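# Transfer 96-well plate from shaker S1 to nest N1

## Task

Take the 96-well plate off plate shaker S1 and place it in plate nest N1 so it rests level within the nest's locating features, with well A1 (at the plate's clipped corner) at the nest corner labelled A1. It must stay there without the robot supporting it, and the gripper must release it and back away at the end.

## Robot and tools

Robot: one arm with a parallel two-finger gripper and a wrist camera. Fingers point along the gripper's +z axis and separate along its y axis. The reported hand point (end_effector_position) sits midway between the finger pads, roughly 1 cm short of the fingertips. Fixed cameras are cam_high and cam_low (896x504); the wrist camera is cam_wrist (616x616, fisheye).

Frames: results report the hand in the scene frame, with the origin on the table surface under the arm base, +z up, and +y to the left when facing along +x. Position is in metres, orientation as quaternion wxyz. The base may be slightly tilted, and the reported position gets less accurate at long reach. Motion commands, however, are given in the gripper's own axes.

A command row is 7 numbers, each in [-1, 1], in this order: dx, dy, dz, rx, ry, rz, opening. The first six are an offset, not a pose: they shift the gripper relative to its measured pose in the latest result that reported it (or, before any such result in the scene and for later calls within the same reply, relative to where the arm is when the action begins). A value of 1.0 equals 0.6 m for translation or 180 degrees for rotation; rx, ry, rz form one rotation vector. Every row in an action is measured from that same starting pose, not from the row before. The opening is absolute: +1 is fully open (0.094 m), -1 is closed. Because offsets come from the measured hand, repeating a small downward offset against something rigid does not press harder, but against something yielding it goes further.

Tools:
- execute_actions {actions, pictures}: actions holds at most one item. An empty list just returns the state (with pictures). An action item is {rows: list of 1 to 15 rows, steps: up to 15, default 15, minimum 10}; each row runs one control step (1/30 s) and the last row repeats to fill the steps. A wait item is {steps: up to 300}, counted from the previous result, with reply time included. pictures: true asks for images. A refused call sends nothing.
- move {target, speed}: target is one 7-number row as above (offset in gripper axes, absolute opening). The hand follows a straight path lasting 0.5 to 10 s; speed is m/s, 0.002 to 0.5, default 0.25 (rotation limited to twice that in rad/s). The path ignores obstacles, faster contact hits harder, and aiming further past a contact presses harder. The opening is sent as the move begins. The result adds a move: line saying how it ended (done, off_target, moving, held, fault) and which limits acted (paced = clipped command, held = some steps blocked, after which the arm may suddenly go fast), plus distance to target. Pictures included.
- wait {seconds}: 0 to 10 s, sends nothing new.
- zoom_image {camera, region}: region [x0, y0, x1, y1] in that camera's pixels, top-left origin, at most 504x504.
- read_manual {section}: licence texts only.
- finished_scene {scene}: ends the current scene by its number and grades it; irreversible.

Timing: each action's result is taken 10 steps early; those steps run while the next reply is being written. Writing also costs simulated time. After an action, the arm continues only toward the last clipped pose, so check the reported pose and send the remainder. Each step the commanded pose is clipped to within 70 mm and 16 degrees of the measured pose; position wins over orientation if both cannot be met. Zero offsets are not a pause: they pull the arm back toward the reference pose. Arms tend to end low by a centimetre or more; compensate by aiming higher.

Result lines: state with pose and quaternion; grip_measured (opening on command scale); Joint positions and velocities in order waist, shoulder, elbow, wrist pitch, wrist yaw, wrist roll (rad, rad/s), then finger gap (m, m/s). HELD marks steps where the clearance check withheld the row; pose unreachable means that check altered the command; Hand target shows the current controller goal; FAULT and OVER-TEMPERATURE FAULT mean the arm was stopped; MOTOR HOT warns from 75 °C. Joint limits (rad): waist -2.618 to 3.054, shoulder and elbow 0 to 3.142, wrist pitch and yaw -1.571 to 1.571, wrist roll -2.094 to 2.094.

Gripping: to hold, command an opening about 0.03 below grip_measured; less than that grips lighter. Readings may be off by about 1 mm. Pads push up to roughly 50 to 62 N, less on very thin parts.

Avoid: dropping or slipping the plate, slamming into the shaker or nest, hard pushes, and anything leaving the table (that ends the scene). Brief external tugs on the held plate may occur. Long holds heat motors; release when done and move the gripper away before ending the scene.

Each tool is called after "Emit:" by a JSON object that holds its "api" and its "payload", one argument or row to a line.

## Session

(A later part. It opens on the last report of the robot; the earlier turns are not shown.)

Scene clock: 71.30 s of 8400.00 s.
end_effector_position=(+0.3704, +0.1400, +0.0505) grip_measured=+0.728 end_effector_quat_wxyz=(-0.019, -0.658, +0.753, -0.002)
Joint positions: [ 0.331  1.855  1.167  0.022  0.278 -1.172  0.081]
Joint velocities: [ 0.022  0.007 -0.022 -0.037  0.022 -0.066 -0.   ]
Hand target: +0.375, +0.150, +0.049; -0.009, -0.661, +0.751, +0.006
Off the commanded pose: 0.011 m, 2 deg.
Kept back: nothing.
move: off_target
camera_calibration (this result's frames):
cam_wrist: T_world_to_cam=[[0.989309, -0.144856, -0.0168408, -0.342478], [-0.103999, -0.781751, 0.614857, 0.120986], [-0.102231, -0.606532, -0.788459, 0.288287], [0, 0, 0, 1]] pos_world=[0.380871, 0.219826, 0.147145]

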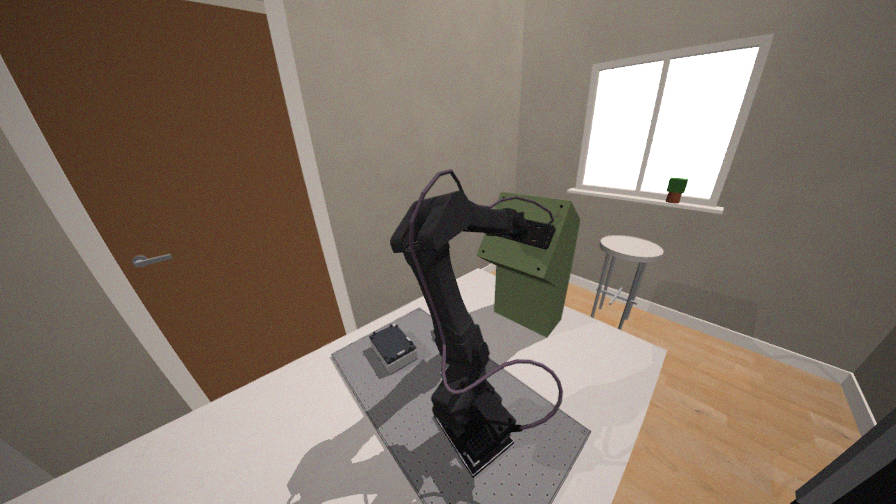

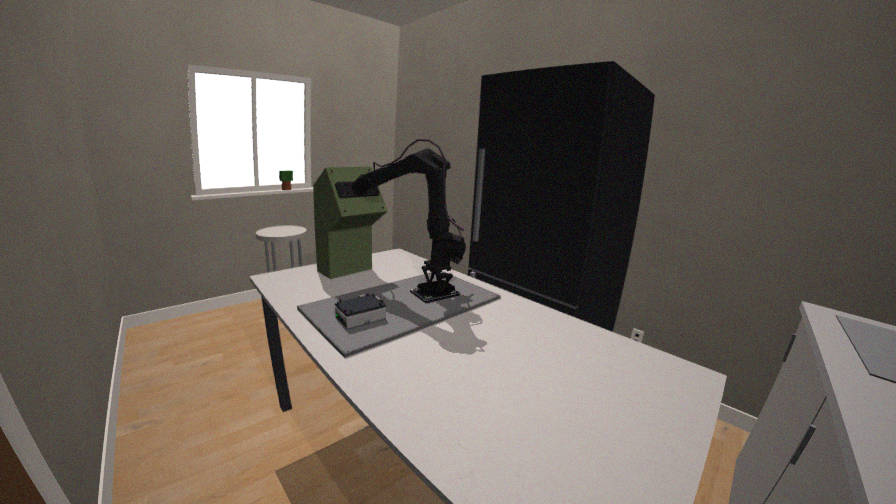

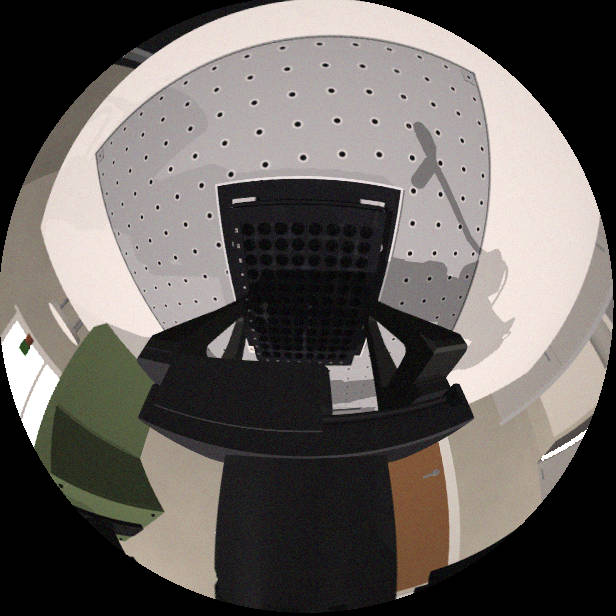

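Emit:
{"api": "execute_actions", "payload": {
  "actions": [
    {"rows": [[-0.0175, -0.0097, 0.0027, 0.0042, -0.0081, -0.0019, 0.695], [-0.0175, -0.0097, 0.0027, 0.0042, -0.0081, -0.0019, 0.695], [-0.0175, -0.0111, 0.0027, 0.0055, -0.0081, -0.0019, 0.695], [-0.0175, -0.0111, 0.0027, 0.0055, -0.0081, -0.0019, 0.695], [-0.0175, -0.0122, 0.0027, 0.0064, -0.0081, -0.0019, 0.695]], "steps": 12}
  ],
  "pictures": false
}}

Emit:
{"api": "wait", "payload": {
  "seconds": 0.3
}}

Emit:
{"api": "zoom_image", "payload": {
  "camera": "cam_wrist",
  "region": [215, 175, 400, 250]
}}

Scene clock: 73.93 s of 8400.00 s.
end_effector_position=(+0.3706, +0.1401, +0.0505) grip_measured=+0.728 end_effector_quat_wxyz=(-0.018, -0.658, +0.753, -0.002)
Joint positions: [ 0.331  1.855  1.167  0.023  0.278 -1.172  0.081]
Joint velocities: [-0.012  0.007 -0.002 -0.022 -0.066  0.022 -0.001]
Steps of this call (steps 1 to 77: nothing new was sent; steps 78 to 79: the first 2 steps of this action). Readings (end_effector_position):
78: (+0.3705, +0.1400, +0.0505)
79: the state above

Scene clock: 74.57 s of 8400.00 s.
end_effector_position=(+0.3731, +0.1407, +0.0504) grip_measured=+0.728 end_effector_quat_wxyz=(-0.014, -0.657, +0.754, -0.004)
Joint positions: [ 0.331  1.855  1.167  0.034  0.278 -1.172  0.081]
Joint velocities: [-0.002 -0.002 -0.002  0.066 -0.037 -0.037 -0.   ]
Hand target: +0.379, +0.149, +0.049; -0.003, -0.660, +0.751, -0.001
Off the commanded pose: 0.011 m, 1 deg.
Kept back: nothing.
Steps of this call (steps 1 to 10: the last 10 steps of your previous action; steps 11 to 19: nothing new was sent). Readings (end_effector_position):
1: (+0.3708, +0.1401, +0.0504)
2: (+0.3711, +0.1402, +0.0504)
4: (+0.3718, +0.1404, +0.0504)
8: (+0.3726, +0.1406, +0.0504)
19: the state above
camera_calibration (this result's frames):
cam_wrist: T_world_to_cam=[[0.989008, -0.147712, -0.00666069, -0.345016], [-0.112848, -0.783151, 0.611506, 0.12554], [-0.0955433, -0.604033, -0.791212, 0.286228], [0, 0, 0, 1]] pos_world=[0.382737, 0.220245, 0.1474]

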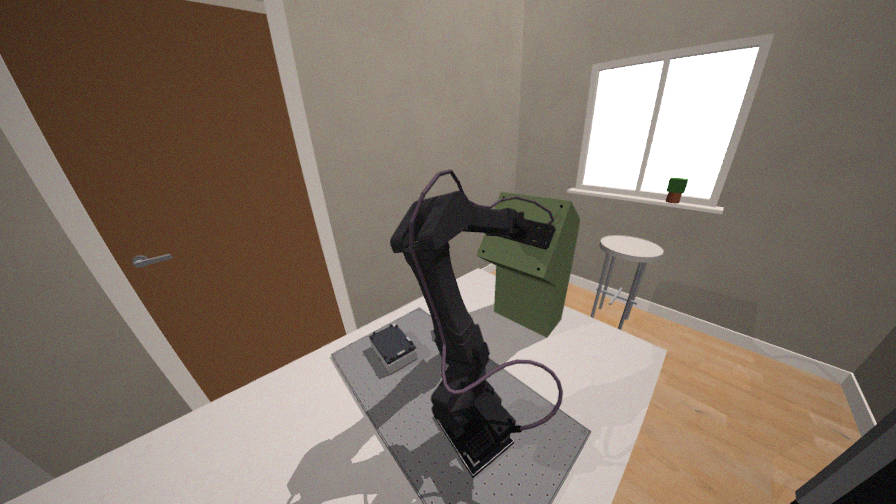

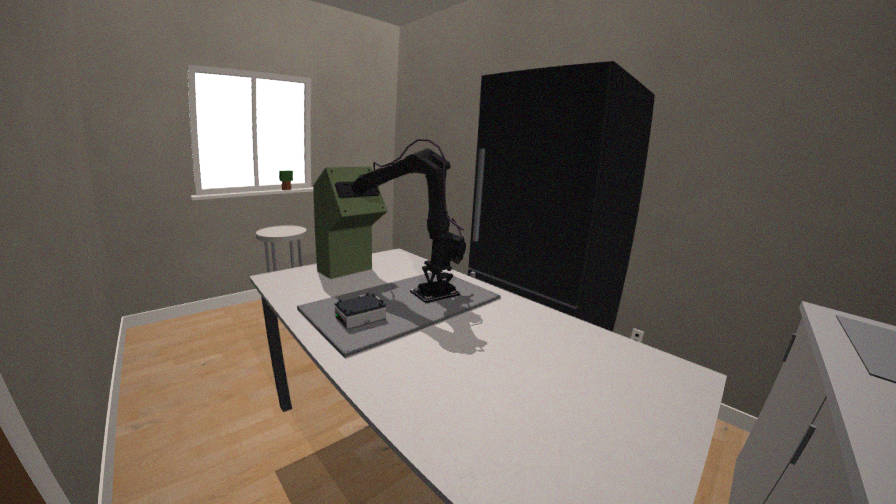

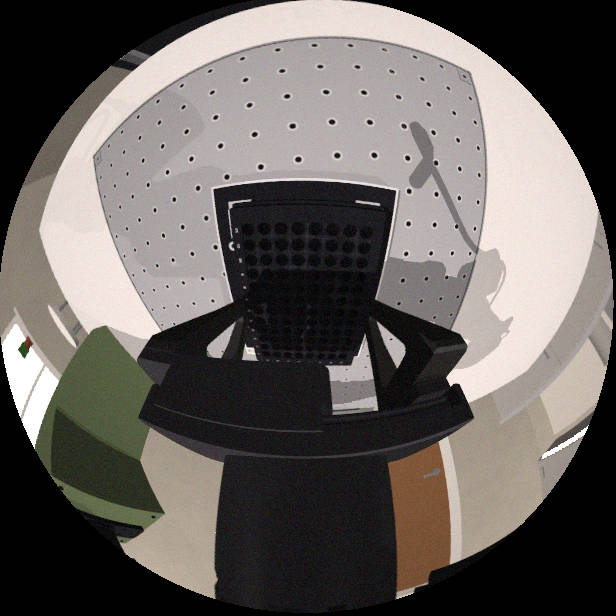

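Region (215, 175, 400, 250) of cam_wrist's 616x616 image, scaled by 2.724, with more detail than that image has; it fills the top 204 rows of this view, and the rest is white.

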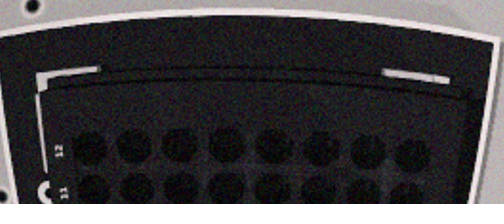

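Emit:
{"api": "execute_actions", "payload": {
  "actions": [
    {"rows": [[-0.0158, -0.0026, 0.0028, -0.0014, -0.0066, -0.0029, 0.695], [-0.0158, -0.0026, 0.0028, -0.0014, -0.0066, -0.0029, 0.695], [-0.0158, -0.0012, 0.0028, -0.0027, -0.0066, -0.0029, 0.695], [-0.0158, -0.0012, 0.0028, -0.0027, -0.0066, -0.0029, 0.695], [-0.0158, -0.0002, 0.0028, -0.0036, -0.0066, -0.0029, 0.695]], "steps": 12}
  ],
  "pictures": false
}}

Emit:
{"api": "wait", "payload": {
  "seconds": 0.3
}}

Emit:
{"api": "zoom_image", "payload": {
  "camera": "cam_wrist",
  "region": [215, 175, 400, 250]
}}

Scene clock: 76.20 s of 8400.00 s.
end_effector_position=(+0.3731, +0.1407, +0.0504) grip_measured=+0.728 end_effector_quat_wxyz=(-0.014, -0.657, +0.754, -0.004)
Joint positions: [ 0.331  1.855  1.167  0.034  0.278 -1.172  0.081]
Joint velocities: [ 0.002 -0.007 -0.007 -0.051 -0.022 -0.007 -0.001]
Steps of this call (steps 1 to 47: nothing new was sent; steps 48 to 49: the first 2 steps of this action). Readings (end_effector_position):
48: (+0.3731, +0.1407, +0.0504)
49: the state above

Scene clock: 76.83 s of 8400.00 s.
end_effector_position=(+0.3723, +0.1405, +0.0504) grip_measured=+0.728 end_effector_quat_wxyz=(-0.015, -0.657, +0.754, -0.004)
Joint positions: [ 0.331  1.855  1.167  0.031  0.278 -1.172  0.081]
Joint velocities: [-0.017 -0.007 -0.017 -0.051  0.037  0.007 -0.001]
Hand target: +0.374, +0.150, +0.049; -0.010, -0.660, +0.751, +0.007
Off the commanded pose: 0.010 m, 1 deg.
Kept back: nothing.
Steps of this call (steps 1 to 10: the last 10 steps of your previous action; steps 11 to 19: nothing new was sent). Readings (end_effector_position):
1: (+0.3731, +0.1407, +0.0504)
2: (+0.3731, +0.1407, +0.0504)
4: (+0.3729, +0.1407, +0.0504)
8: (+0.3725, +0.1406, +0.0504)
19: the state above
camera_calibration (this result's frames):
cam_wrist: T_world_to_cam=[[0.9891, -0.146948, -0.00937428, -0.344344], [-0.110492, -0.782781, 0.612409, 0.124325], [-0.0973303, -0.604698, -0.790485, 0.28678], [0, 0, 0, 1]] pos_world=[0.38224, 0.220134, 0.14733]

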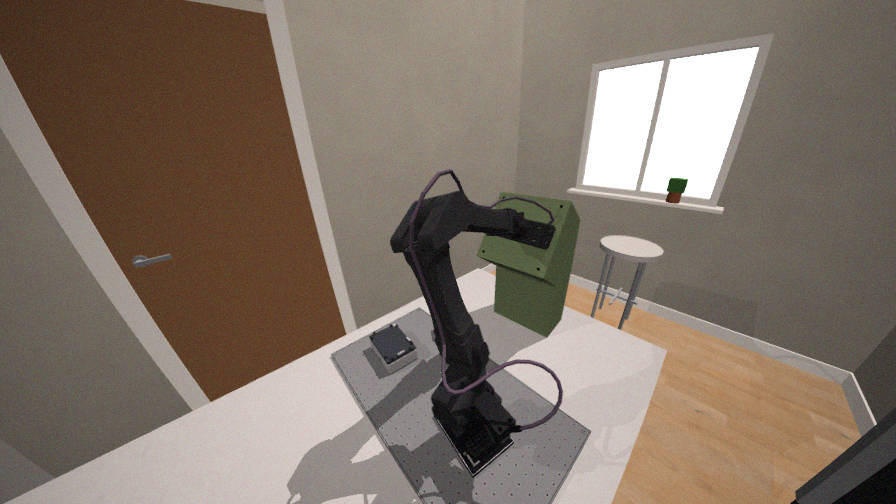

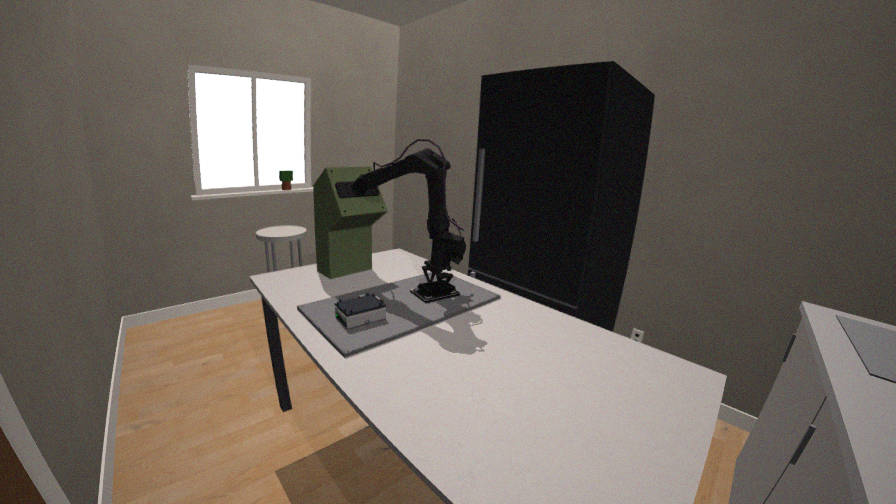

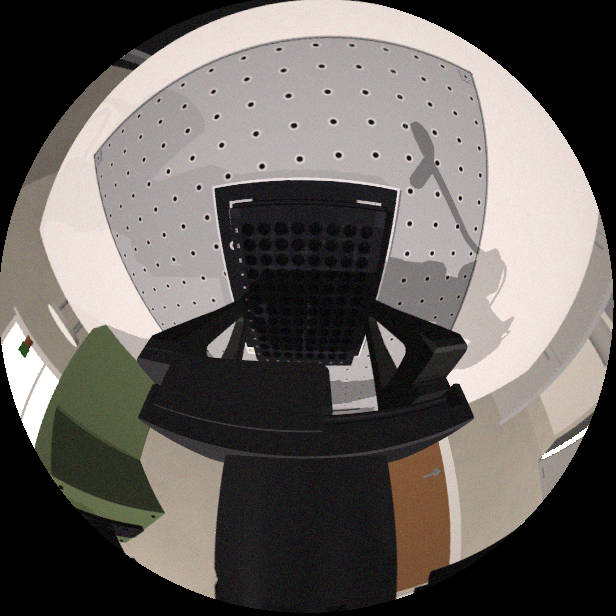

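Region (215, 175, 400, 250) of cam_wrist's 616x616 image, scaled by 2.724, with more detail than that image has; it fills the top 204 rows of this view, and the rest is white.

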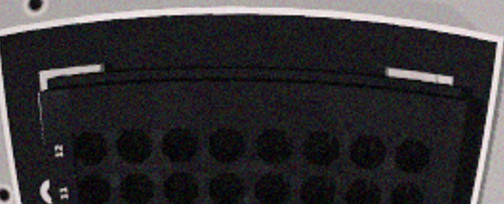

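Emit:
{"api": "move", "payload": {
  "target": [-0.0166, -0.0016, 0.0077, -0.0032, -0.0071, -0.0029, 0.695],
  "speed": 0.015
}}

Emit:
{"api": "zoom_image", "payload": {
  "camera": "cam_wrist",
  "region": [215, 175, 400, 250]
}}

Scene clock: 79.03 s of 8400.00 s.
end_effector_position=(+0.3669, +0.1402, +0.0469) grip_measured=+0.728 end_effector_quat_wxyz=(-0.021, -0.658, +0.752, -0.000)
Joint positions: [ 0.331  1.868  1.167  0.029  0.277 -1.172  0.081]
Joint velocities: [-0.002 -0.002 -0.012  0.081 -0.022 -0.022 -0.   ]
Hand target: +0.374, +0.150, +0.046; -0.010, -0.660, +0.751, +0.007
Off the commanded pose: 0.013 m, 2 deg.
Kept back: nothing.
move: off_target
camera_calibration (this result's frames):
cam_wrist: T_world_to_cam=[[0.989401, -0.143545, -0.0218988, -0.339062], [-0.0997572, -0.781537, 0.615832, 0.121317], [-0.105515, -0.60712, -0.787573, 0.286516], [0, 0, 0, 1]] pos_world=[0.377802, 0.220092, 0.143516]

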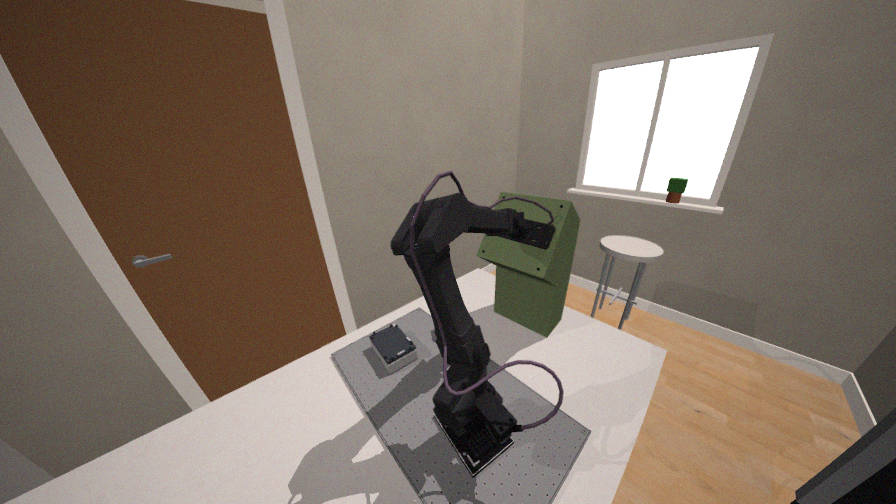

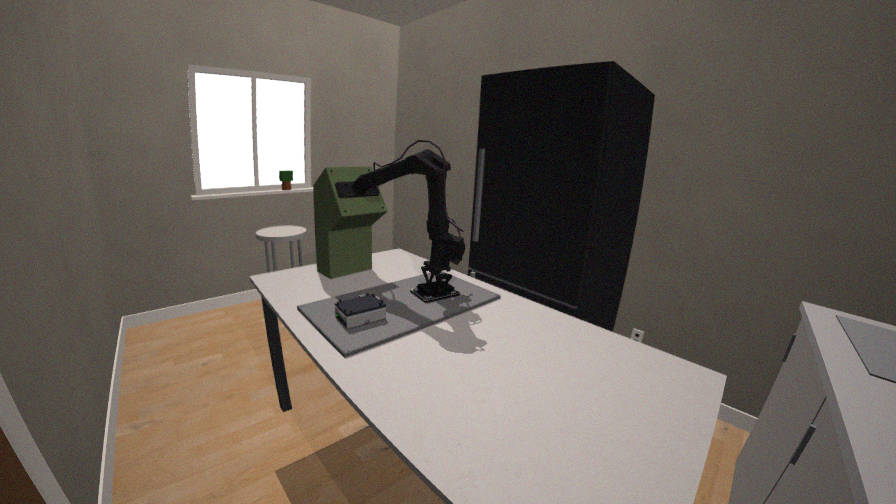

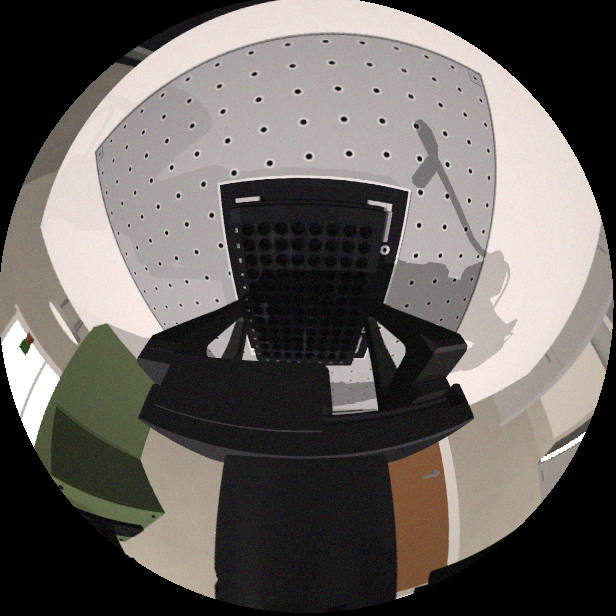

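Region (215, 175, 400, 250) of cam_wrist's 616x616 image, scaled by 2.724, with more detail than that image has; it fills the top 204 rows of this view, and the rest is white.

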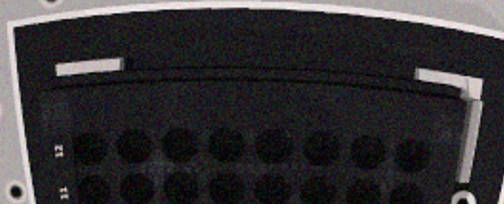

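Emit:
{"api": "execute_actions", "payload": {
  "actions": []
}}

Scene clock: 81.87 s of 8400.00 s.
end_effector_position=(+0.3669, +0.1402, +0.0469) grip_measured=+0.728 end_effector_quat_wxyz=(-0.021, -0.658, +0.752, -0.000)
Joint positions: [ 0.331  1.868  1.167  0.029  0.277 -1.172  0.081]
Joint velocities: [-0.007 -0.002  0.002  0.007 -0.051 -0.051  0.001]
Hand target: +0.374, +0.150, +0.046; -0.010, -0.660, +0.751, +0.007
Off the commanded pose: 0.013 m, 2 deg.
Kept back: nothing.
Steps of this call (steps 1 to 85: nothing new was sent). Readings (end_effector_position):
1: (+0.3669, +0.1402, +0.0469)
2: (+0.3669, +0.1402, +0.0469)
4: (+0.3669, +0.1402, +0.0469)
8: (+0.3669, +0.1402, +0.0469)
85: the state above
camera_calibration (this result's frames):
cam_wrist: T_world_to_cam=[[0.989401, -0.143545, -0.0218988, -0.339062], [-0.0997572, -0.781537, 0.615832, 0.121317], [-0.105515, -0.60712, -0.787573, 0.286516], [0, 0, 0, 1]] pos_world=[0.377802, 0.220092, 0.143516]

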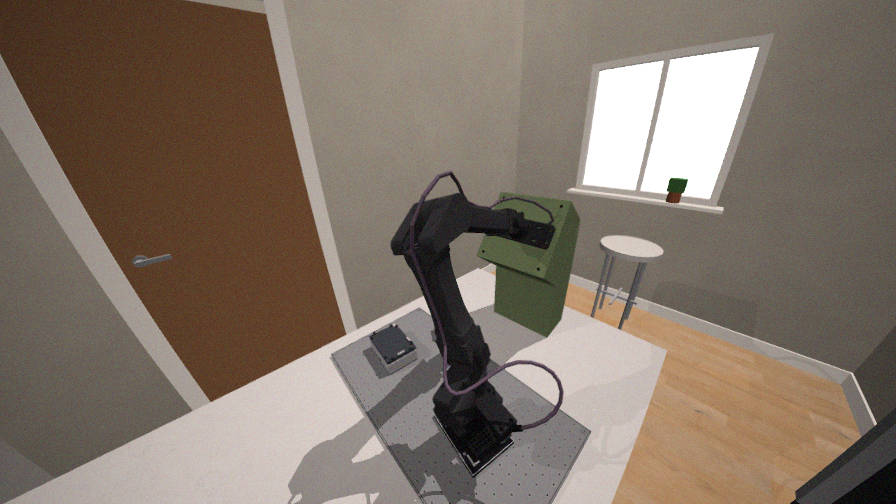

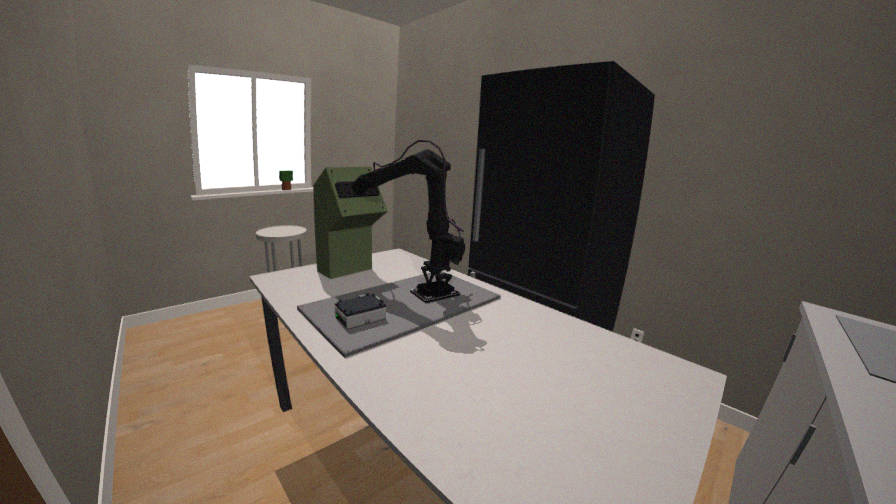

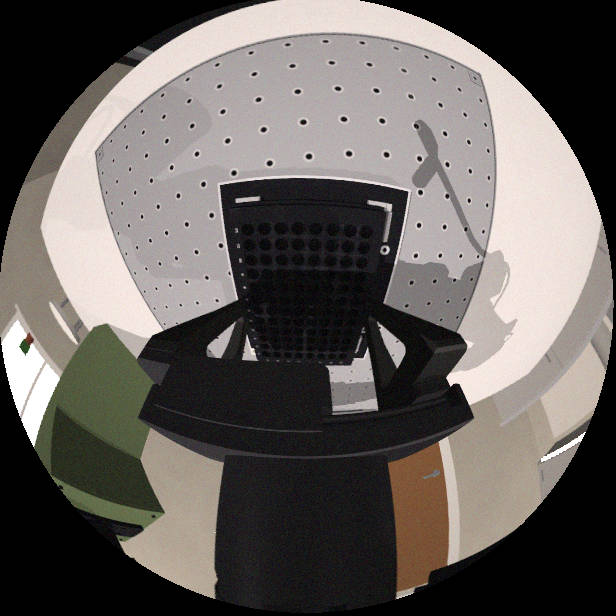

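Emit:
{"api": "execute_actions", "payload": {
  "actions": [
    {"rows":[[-0.0177,-0.0104,0.0005,0.0012,-0.0088,-0.001,0.695],[-0.0177,-0.0104,-0.0005,0.0012,-0.0094,-0.001,0.695],[-0.0177,-0.0103,-0.0016,0.0012,-0.01,-0.001,0.695],[-0.0177,-0.0103,-0.0026,0.0012,-0.0106,-0.001,0.695],[-0.0177,-0.0103,-0.0037,0.0012,-0.0113,-0.001,0.695],[-0.0177,-0.0102,-0.0047,0.0012,-0.0119,-0.001,0.695],[-0.0177,-0.0102,-0.0058,0.0012,-0.0125,-0.001,0.695],[-0.0177,-0.0102,-0.0068,0.0012,-0.0132,-0.001,0.695]],"steps":12}
  ],
  "pictures": false
}}

Emit:
{"api": "wait", "payload": {
  "seconds": 0.3
}}

Emit:
{"api": "zoom_image", "payload": {
  "camera": "cam_wrist",
  "region": [215, 175, 400, 250]
}}

Scene clock: 85.90 s of 8400.00 s.
end_effector_position=(+0.3669, +0.1403, +0.0469) grip_measured=+0.728 end_effector_quat_wxyz=(-0.021, -0.658, +0.752, -0.000)
Joint positions: [ 0.331  1.868  1.167  0.029  0.277 -1.172  0.081]
Joint velocities: [-0.002  0.012 -0.007  0.051  0.037 -0.051 -0.001]
Steps of this call (steps 1 to 90: nothing new was sent; then 0.97 s passed at rest; steps 91 to 92: the first 2 steps of this action). Readings (end_effector_position):
91: (+0.3669, +0.1402, +0.0469)
92: the state above

Scene clock: 86.53 s of 8400.00 s.
end_effector_position=(+0.3662, +0.1427, +0.0469) grip_measured=+0.728 end_effector_quat_wxyz=(-0.018, -0.658, +0.752, +0.006)
Joint positions: [ 0.331  1.868  1.167  0.029  0.263 -1.172  0.081]
Joint velocities: [ 0.007 -0.002 -0.007 -0.037  0.066  0.022  0.   ]
Hand target: +0.375, +0.150, +0.051; -0.004, -0.660, +0.752, +0.012
Off the commanded pose: 0.012 m, 2 deg.
Kept back: nothing.
Steps of this call (steps 1 to 10: the last 10 steps of your previous action; steps 11 to 19: nothing new was sent). Readings (end_effector_position):
1: (+0.3669, +0.1404, +0.0469)
2: (+0.3668, +0.1405, +0.0469)
4: (+0.3667, +0.1410, +0.0469)
8: (+0.3664, +0.1420, +0.0469)
19: the state above
camera_calibration (this result's frames):
cam_wrist: T_world_to_cam=[[0.989229, -0.143736, -0.0276688, -0.337672], [-0.0978622, -0.790017, 0.605224, 0.12423], [-0.108851, -0.595998, -0.795574, 0.287944], [0, 0, 0, 1]] pos_world=[0.377535, 0.221221, 0.144551]

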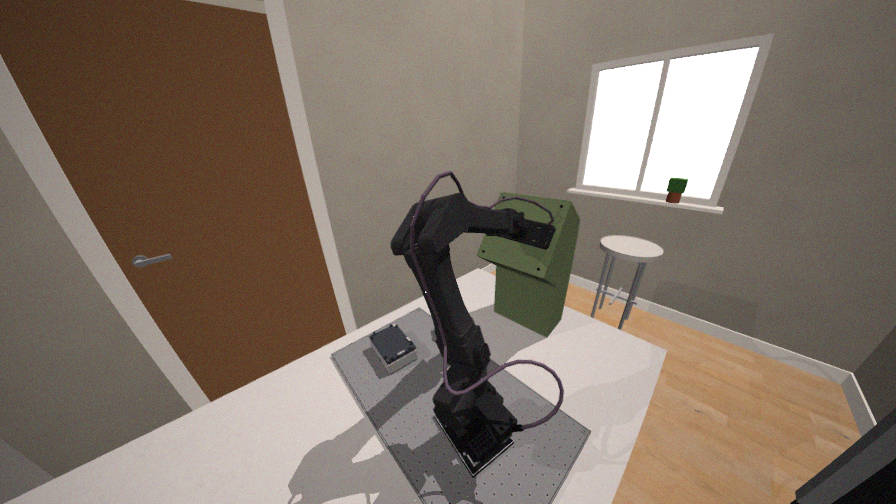

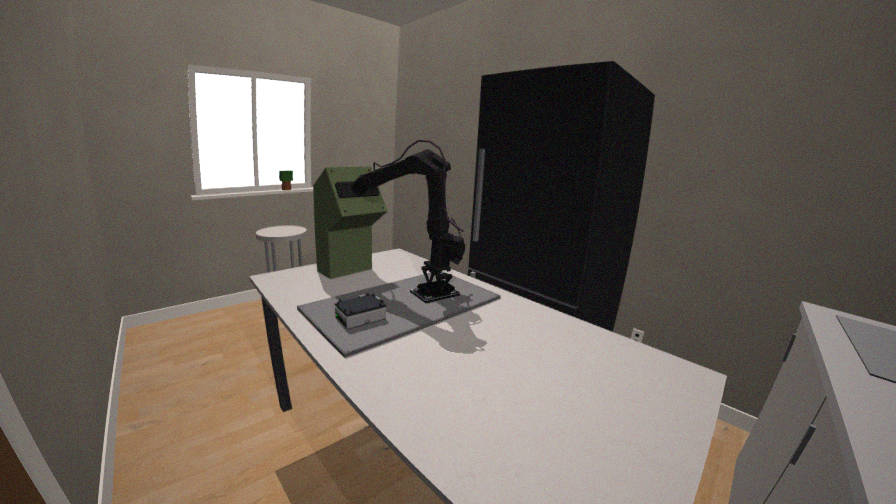

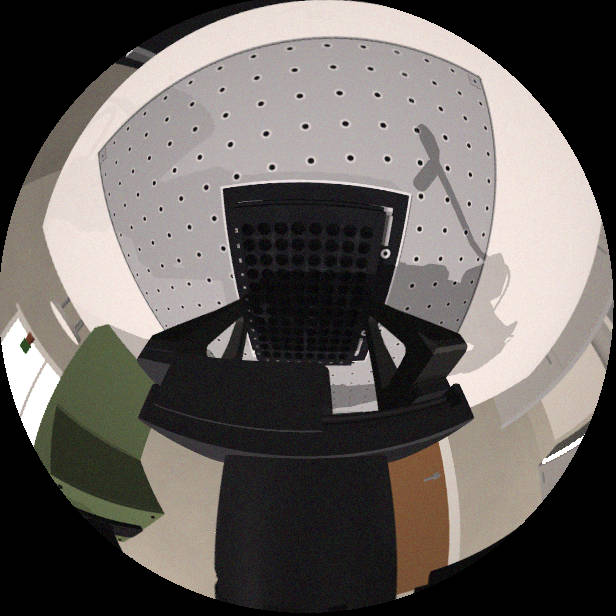

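Region (215, 175, 400, 250) of cam_wrist's 616x616 image, scaled by 2.724, with more detail than that image has; it fills the top 204 rows of this view, and the rest is white.

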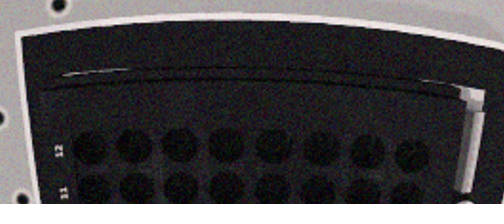

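Emit:
{"api": "execute_actions", "payload": {
  "actions": [
    {"rows":[[-0.0136,-0.0128,-0.0072,0.003,-0.0092,-0.001,0.695],[-0.0135,-0.0137,-0.0076,0.003,-0.0092,-0.001,0.695],[-0.0133,-0.0146,-0.008,0.003,-0.0092,-0.001,0.695],[-0.0132,-0.0156,-0.0085,0.003,-0.0092,-0.001,0.695],[-0.013,-0.0165,-0.0089,0.003,-0.0092,-0.001,0.695],[-0.0129,-0.0174,-0.0093,0.003,-0.0092,-0.001,0.695],[-0.0128,-0.0183,-0.0098,0.003,-0.0092,-0.001,0.695],[-0.0127,-0.0193,-0.0102,0.003,-0.0092,-0.001,0.695],[-0.0125,-0.0202,-0.0107,0.003,-0.0092,-0.001,0.695],[-0.0124,-0.0211,-0.0111,0.003,-0.0092,-0.001,0.695]],"steps":12}
  ],
  "pictures": false
}}

Emit:
{"api": "wait", "payload": {
  "seconds": 0.3
}}

Emit:
{"api": "zoom_image", "payload": {
  "camera": "cam_wrist",
  "region": [215, 175, 400, 250]
}}

Scene clock: 89.80 s of 8400.00 s.
end_effector_position=(+0.3662, +0.1428, +0.0469) grip_measured=+0.728 end_effector_quat_wxyz=(-0.018, -0.658, +0.752, +0.007)
Joint positions: [ 0.331  1.868  1.167  0.029  0.262 -1.172  0.081]
Joint velocities: [-0.017 -0.007 -0.012  0.022 -0.051  0.007 -0.001]
Steps of this call (steps 1 to 90: nothing new was sent; then 0.20 s passed at rest; steps 91 to 92: the first 2 steps of this action). Readings (end_effector_position):
91: (+0.3662, +0.1428, +0.0469)
92: the state above

Scene clock: 90.43 s of 8400.00 s.
end_effector_position=(+0.3637, +0.1430, +0.0470) grip_measured=+0.728 end_effector_quat_wxyz=(-0.021, -0.659, +0.751, +0.011)
Joint positions: [ 0.331  1.868  1.167  0.019  0.257 -1.172  0.081]
Joint velocities: [-0.012 -0.012  0.012  0.007  0.007 -0.051 -0.001]
Hand target: +0.380, +0.148, +0.053; -0.003, -0.660, +0.751, +0.012
Off the commanded pose: 0.018 m, 2 deg.
Kept back: nothing.
Steps of this call (steps 1 to 10: the last 10 steps of your previous action; steps 11 to 19: nothing new was sent). Readings (end_effector_position):
1: (+0.3662, +0.1429, +0.0469)
2: (+0.3662, +0.1430, +0.0469)
4: (+0.3661, +0.1431, +0.0469)
8: (+0.3652, +0.1432, +0.0469)
19: the state above
camera_calibration (this result's frames):
cam_wrist: T_world_to_cam=[[0.989251, -0.140991, -0.0387854, -0.334937], [-0.0892267, -0.792143, 0.603778, 0.121422], [-0.115851, -0.593827, -0.796209, 0.290216], [0, 0, 0, 1]] pos_world=[0.375792, 0.221299, 0.14477]

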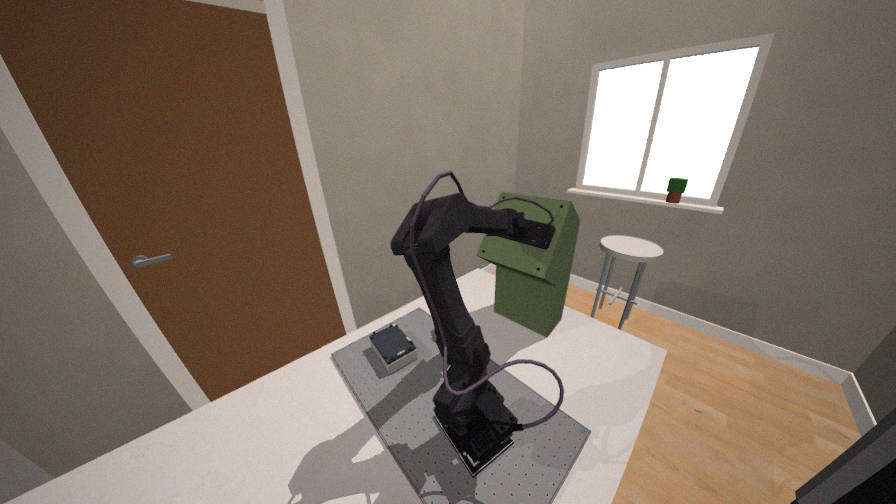

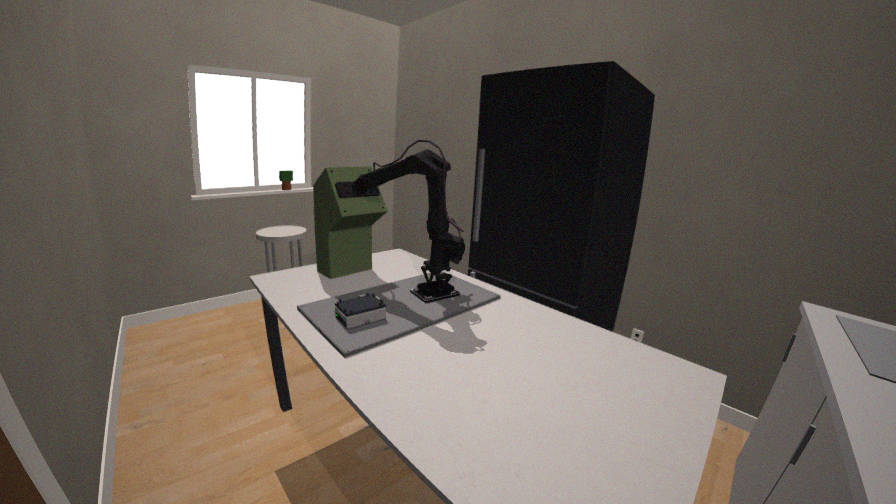

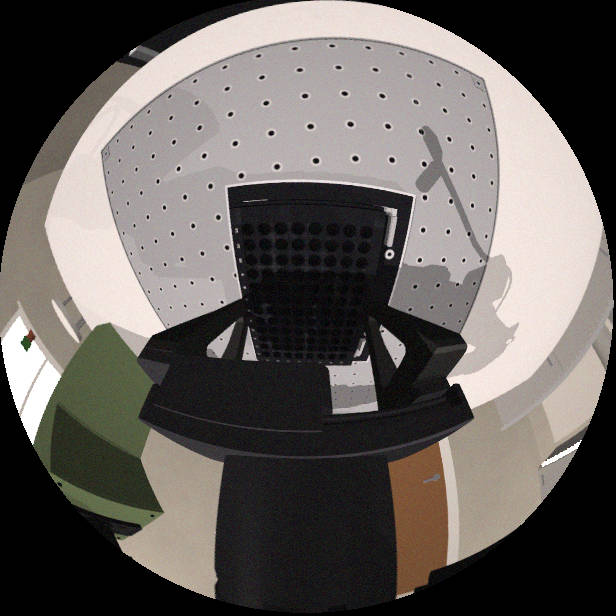

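Region (215, 175, 400, 250) of cam_wrist's 616x616 image, scaled by 2.724, with more detail than that image has; it fills the top 204 rows of this view, and the rest is white.

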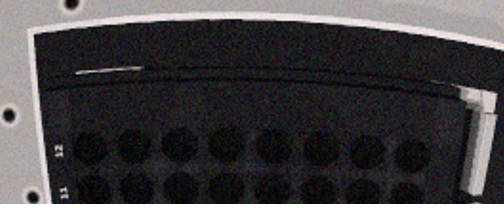

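Emit:
{"api": "execute_actions", "payload": {
  "actions": [
    {"rows":[[-0.0124,-0.0266,-0.0114,0.0078,-0.0085,-0.0005,0.695],[-0.0124,-0.028,-0.0114,0.009,-0.0085,-0.0005,0.695],[-0.0124,-0.0294,-0.0115,0.0101,-0.0085,-0.0005,0.695],[-0.0124,-0.0308,-0.0116,0.0113,-0.0085,-0.0005,0.695],[-0.0125,-0.0322,-0.0117,0.0124,-0.0085,-0.0005,0.695],[-0.0125,-0.0335,-0.0117,0.0135,-0.0085,-0.0005,0.695],[-0.0125,-0.0349,-0.0118,0.0147,-0.0085,-0.0005,0.695],[-0.0125,-0.0363,-0.0119,0.0158,-0.0085,-0.0005,0.695],[-0.0125,-0.0377,-0.0119,0.017,-0.0085,-0.0005,0.695],[-0.0125,-0.0391,-0.012,0.0181,-0.0085,-0.0005,0.695]],"steps":12}
  ],
  "pictures": false
}}

Emit:
{"api": "wait", "payload": {
  "seconds": 0.3
}}

Emit:
{"api": "zoom_image", "payload": {
  "camera": "cam_wrist",
  "region": [215, 175, 400, 250]
}}

Scene clock: 94.43 s of 8400.00 s.
end_effector_position=(+0.3636, +0.1430, +0.0470) grip_measured=+0.728 end_effector_quat_wxyz=(-0.021, -0.659, +0.751, +0.011)
Joint positions: [ 0.331  1.868  1.167  0.019  0.257 -1.173  0.081]
Joint velocities: [-0.007  0.017 -0.017  0.007 -0.007 -0.022  0.   ]
Steps of this call (steps 1 to 90: nothing new was sent; then 0.93 s passed at rest; steps 91 to 92: the first 2 steps of this action). Readings (end_effector_position):
91: (+0.3636, +0.1430, +0.0470)
92: the state above

Scene clock: 95.07 s of 8400.00 s.
end_effector_position=(+0.3710, +0.1443, +0.0494) grip_measured=+0.728 end_effector_quat_wxyz=(-0.010, -0.661, +0.750, +0.006)
Joint positions: [ 0.331  1.859  1.167  0.035  0.257 -1.182  0.081]
Joint velocities: [-0.002  0.007 -0.012  0.066  0.037 -0.037 -0.   ]
Hand target: +0.388, +0.147, +0.054; +0.008, -0.660, +0.751, -0.002
Off the commanded pose: 0.018 m, 2 deg.
Kept back: nothing.
Steps of this call (steps 1 to 10: the last 10 steps of your previous action; steps 11 to 19: nothing new was sent). Readings (end_effector_position):
1: (+0.3636, +0.1430, +0.0470)
2: (+0.3636, +0.1430, +0.0470)
4: (+0.3637, +0.1430, +0.0470)
8: (+0.3652, +0.1433, +0.0474)
19: the state above
camera_calibration (this result's frames):
cam_wrist: T_world_to_cam=[[0.990392, -0.137265, -0.0167952, -0.344028], [-0.100252, -0.796326, 0.596502, 0.126718], [-0.0952532, -0.589087, -0.802436, 0.285711], [0, 0, 0, 1]] pos_world=[0.380641, 0.221994, 0.147899]

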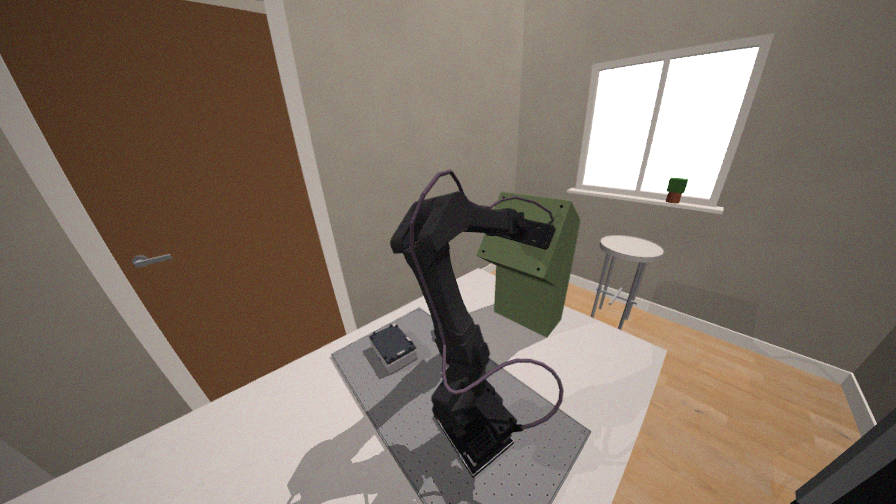

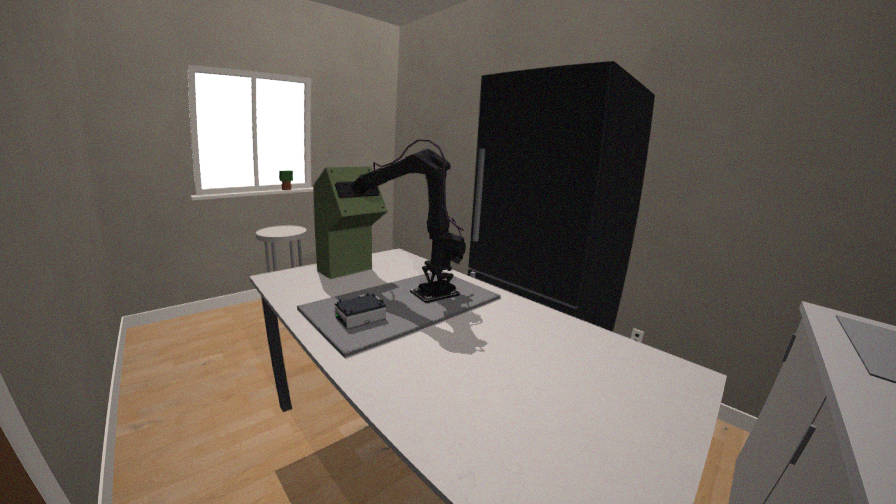

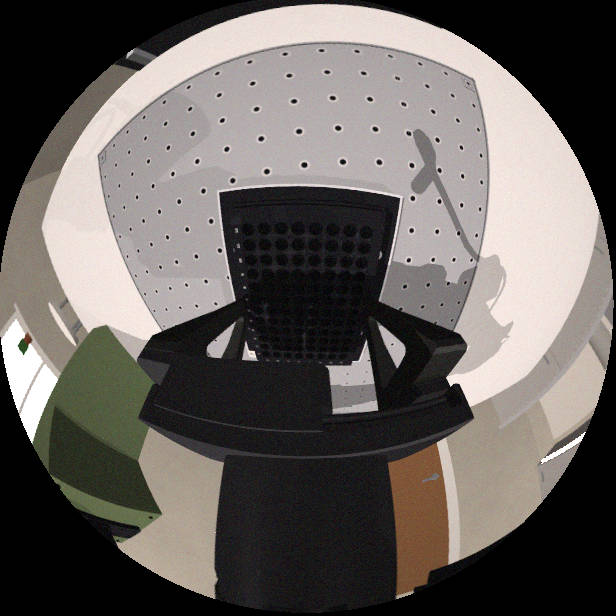

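Region (215, 175, 400, 250) of cam_wrist's 616x616 image, scaled by 2.724, with more detail than that image has; it fills the top 204 rows of this view, and the rest is white.

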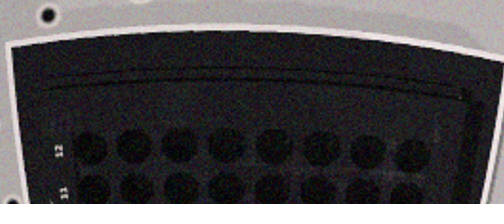

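Emit:
{"api": "execute_actions", "payload": {
  "actions": [
    {"rows":[[-0.0084,-0.0279,-0.007,0.0111,-0.0054,0.0011,0.695],[-0.008,-0.0279,-0.007,0.0111,-0.0054,0.0012,0.695],[-0.0076,-0.028,-0.007,0.0111,-0.0054,0.0014,0.695],[-0.0071,-0.028,-0.007,0.0111,-0.0054,0.0015,0.695],[-0.0067,-0.0281,-0.007,0.0111,-0.0054,0.0017,0.695],[-0.0063,-0.0281,-0.007,0.0111,-0.0054,0.0018,0.695],[-0.0059,-0.0282,-0.007,0.0111,-0.0054,0.002,0.695],[-0.0055,-0.0282,-0.007,0.0111,-0.0054,0.0022,0.695]],"steps":12}
  ],
  "pictures": false
}}

Emit:
{"api": "wait", "payload": {
  "seconds": 0.3
}}

Scene clock: 99.03 s of 8400.00 s.
end_effector_position=(+0.3710, +0.1443, +0.0494) grip_measured=+0.728 end_effector_quat_wxyz=(-0.010, -0.661, +0.750, +0.006)
Joint positions: [ 0.331  1.859  1.167  0.035  0.257 -1.182  0.081]
Joint velocities: [-0.017 -0.007 -0.002 -0.11   0.051  0.037 -0.   ]
Steps of this call (steps 1 to 90: nothing new was sent; then 0.90 s passed at rest; steps 91 to 92: the first 2 steps of this action). Readings (end_effector_position):
91: (+0.3710, +0.1443, +0.0494)
92: the state above

Scene clock: 99.67 s of 8400.00 s.
end_effector_position=(+0.3713, +0.1444, +0.0494) grip_measured=+0.728 end_effector_quat_wxyz=(-0.010, -0.661, +0.750, +0.005)
Joint positions: [ 0.331  1.859  1.167  0.036  0.257 -1.182  0.081]
Joint velocities: [-0.007 -0.012 -0.027 -0.051 -0.007 -0.022 -0.   ]
Hand target: +0.388, +0.145, +0.054; +0.008, -0.658, +0.753, -0.002
Off the commanded pose: 0.017 m, 2 deg.
Kept back: nothing.
Steps of this call (steps 1 to 10: the last 10 steps of your previous action; steps 11 to 19: nothing new was sent). Readings (end_effector_position):
1: (+0.3710, +0.1443, +0.0494)
2: (+0.3710, +0.1443, +0.0494)
4: (+0.3710, +0.1443, +0.0494)
8: (+0.3711, +0.1444, +0.0494)
19: the state above
camera_calibration (this result's frames):
cam_wrist: T_world_to_cam=[[0.990422, -0.137172, -0.0157763, -0.344359], [-0.100819, -0.796507, 0.596165, 0.127059], [-0.0943429, -0.588864, -0.802707, 0.285417], [0, 0, 0, 1]] pos_world=[0.380797, 0.222038, 0.147925]

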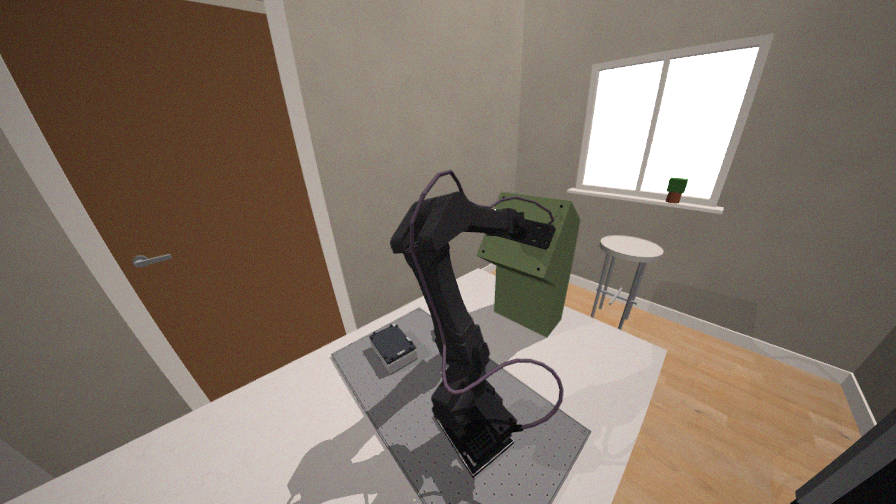

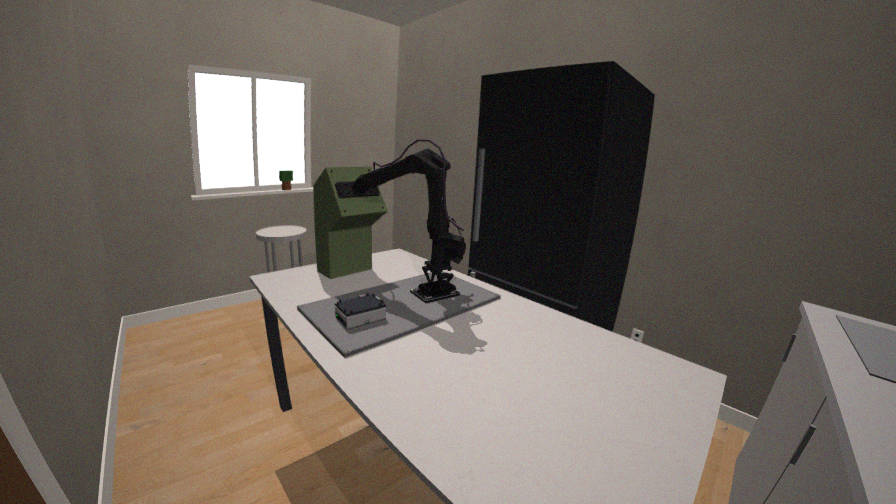

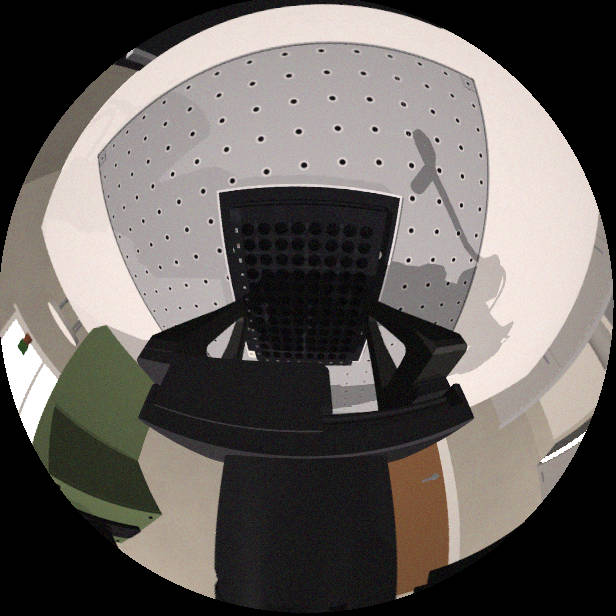

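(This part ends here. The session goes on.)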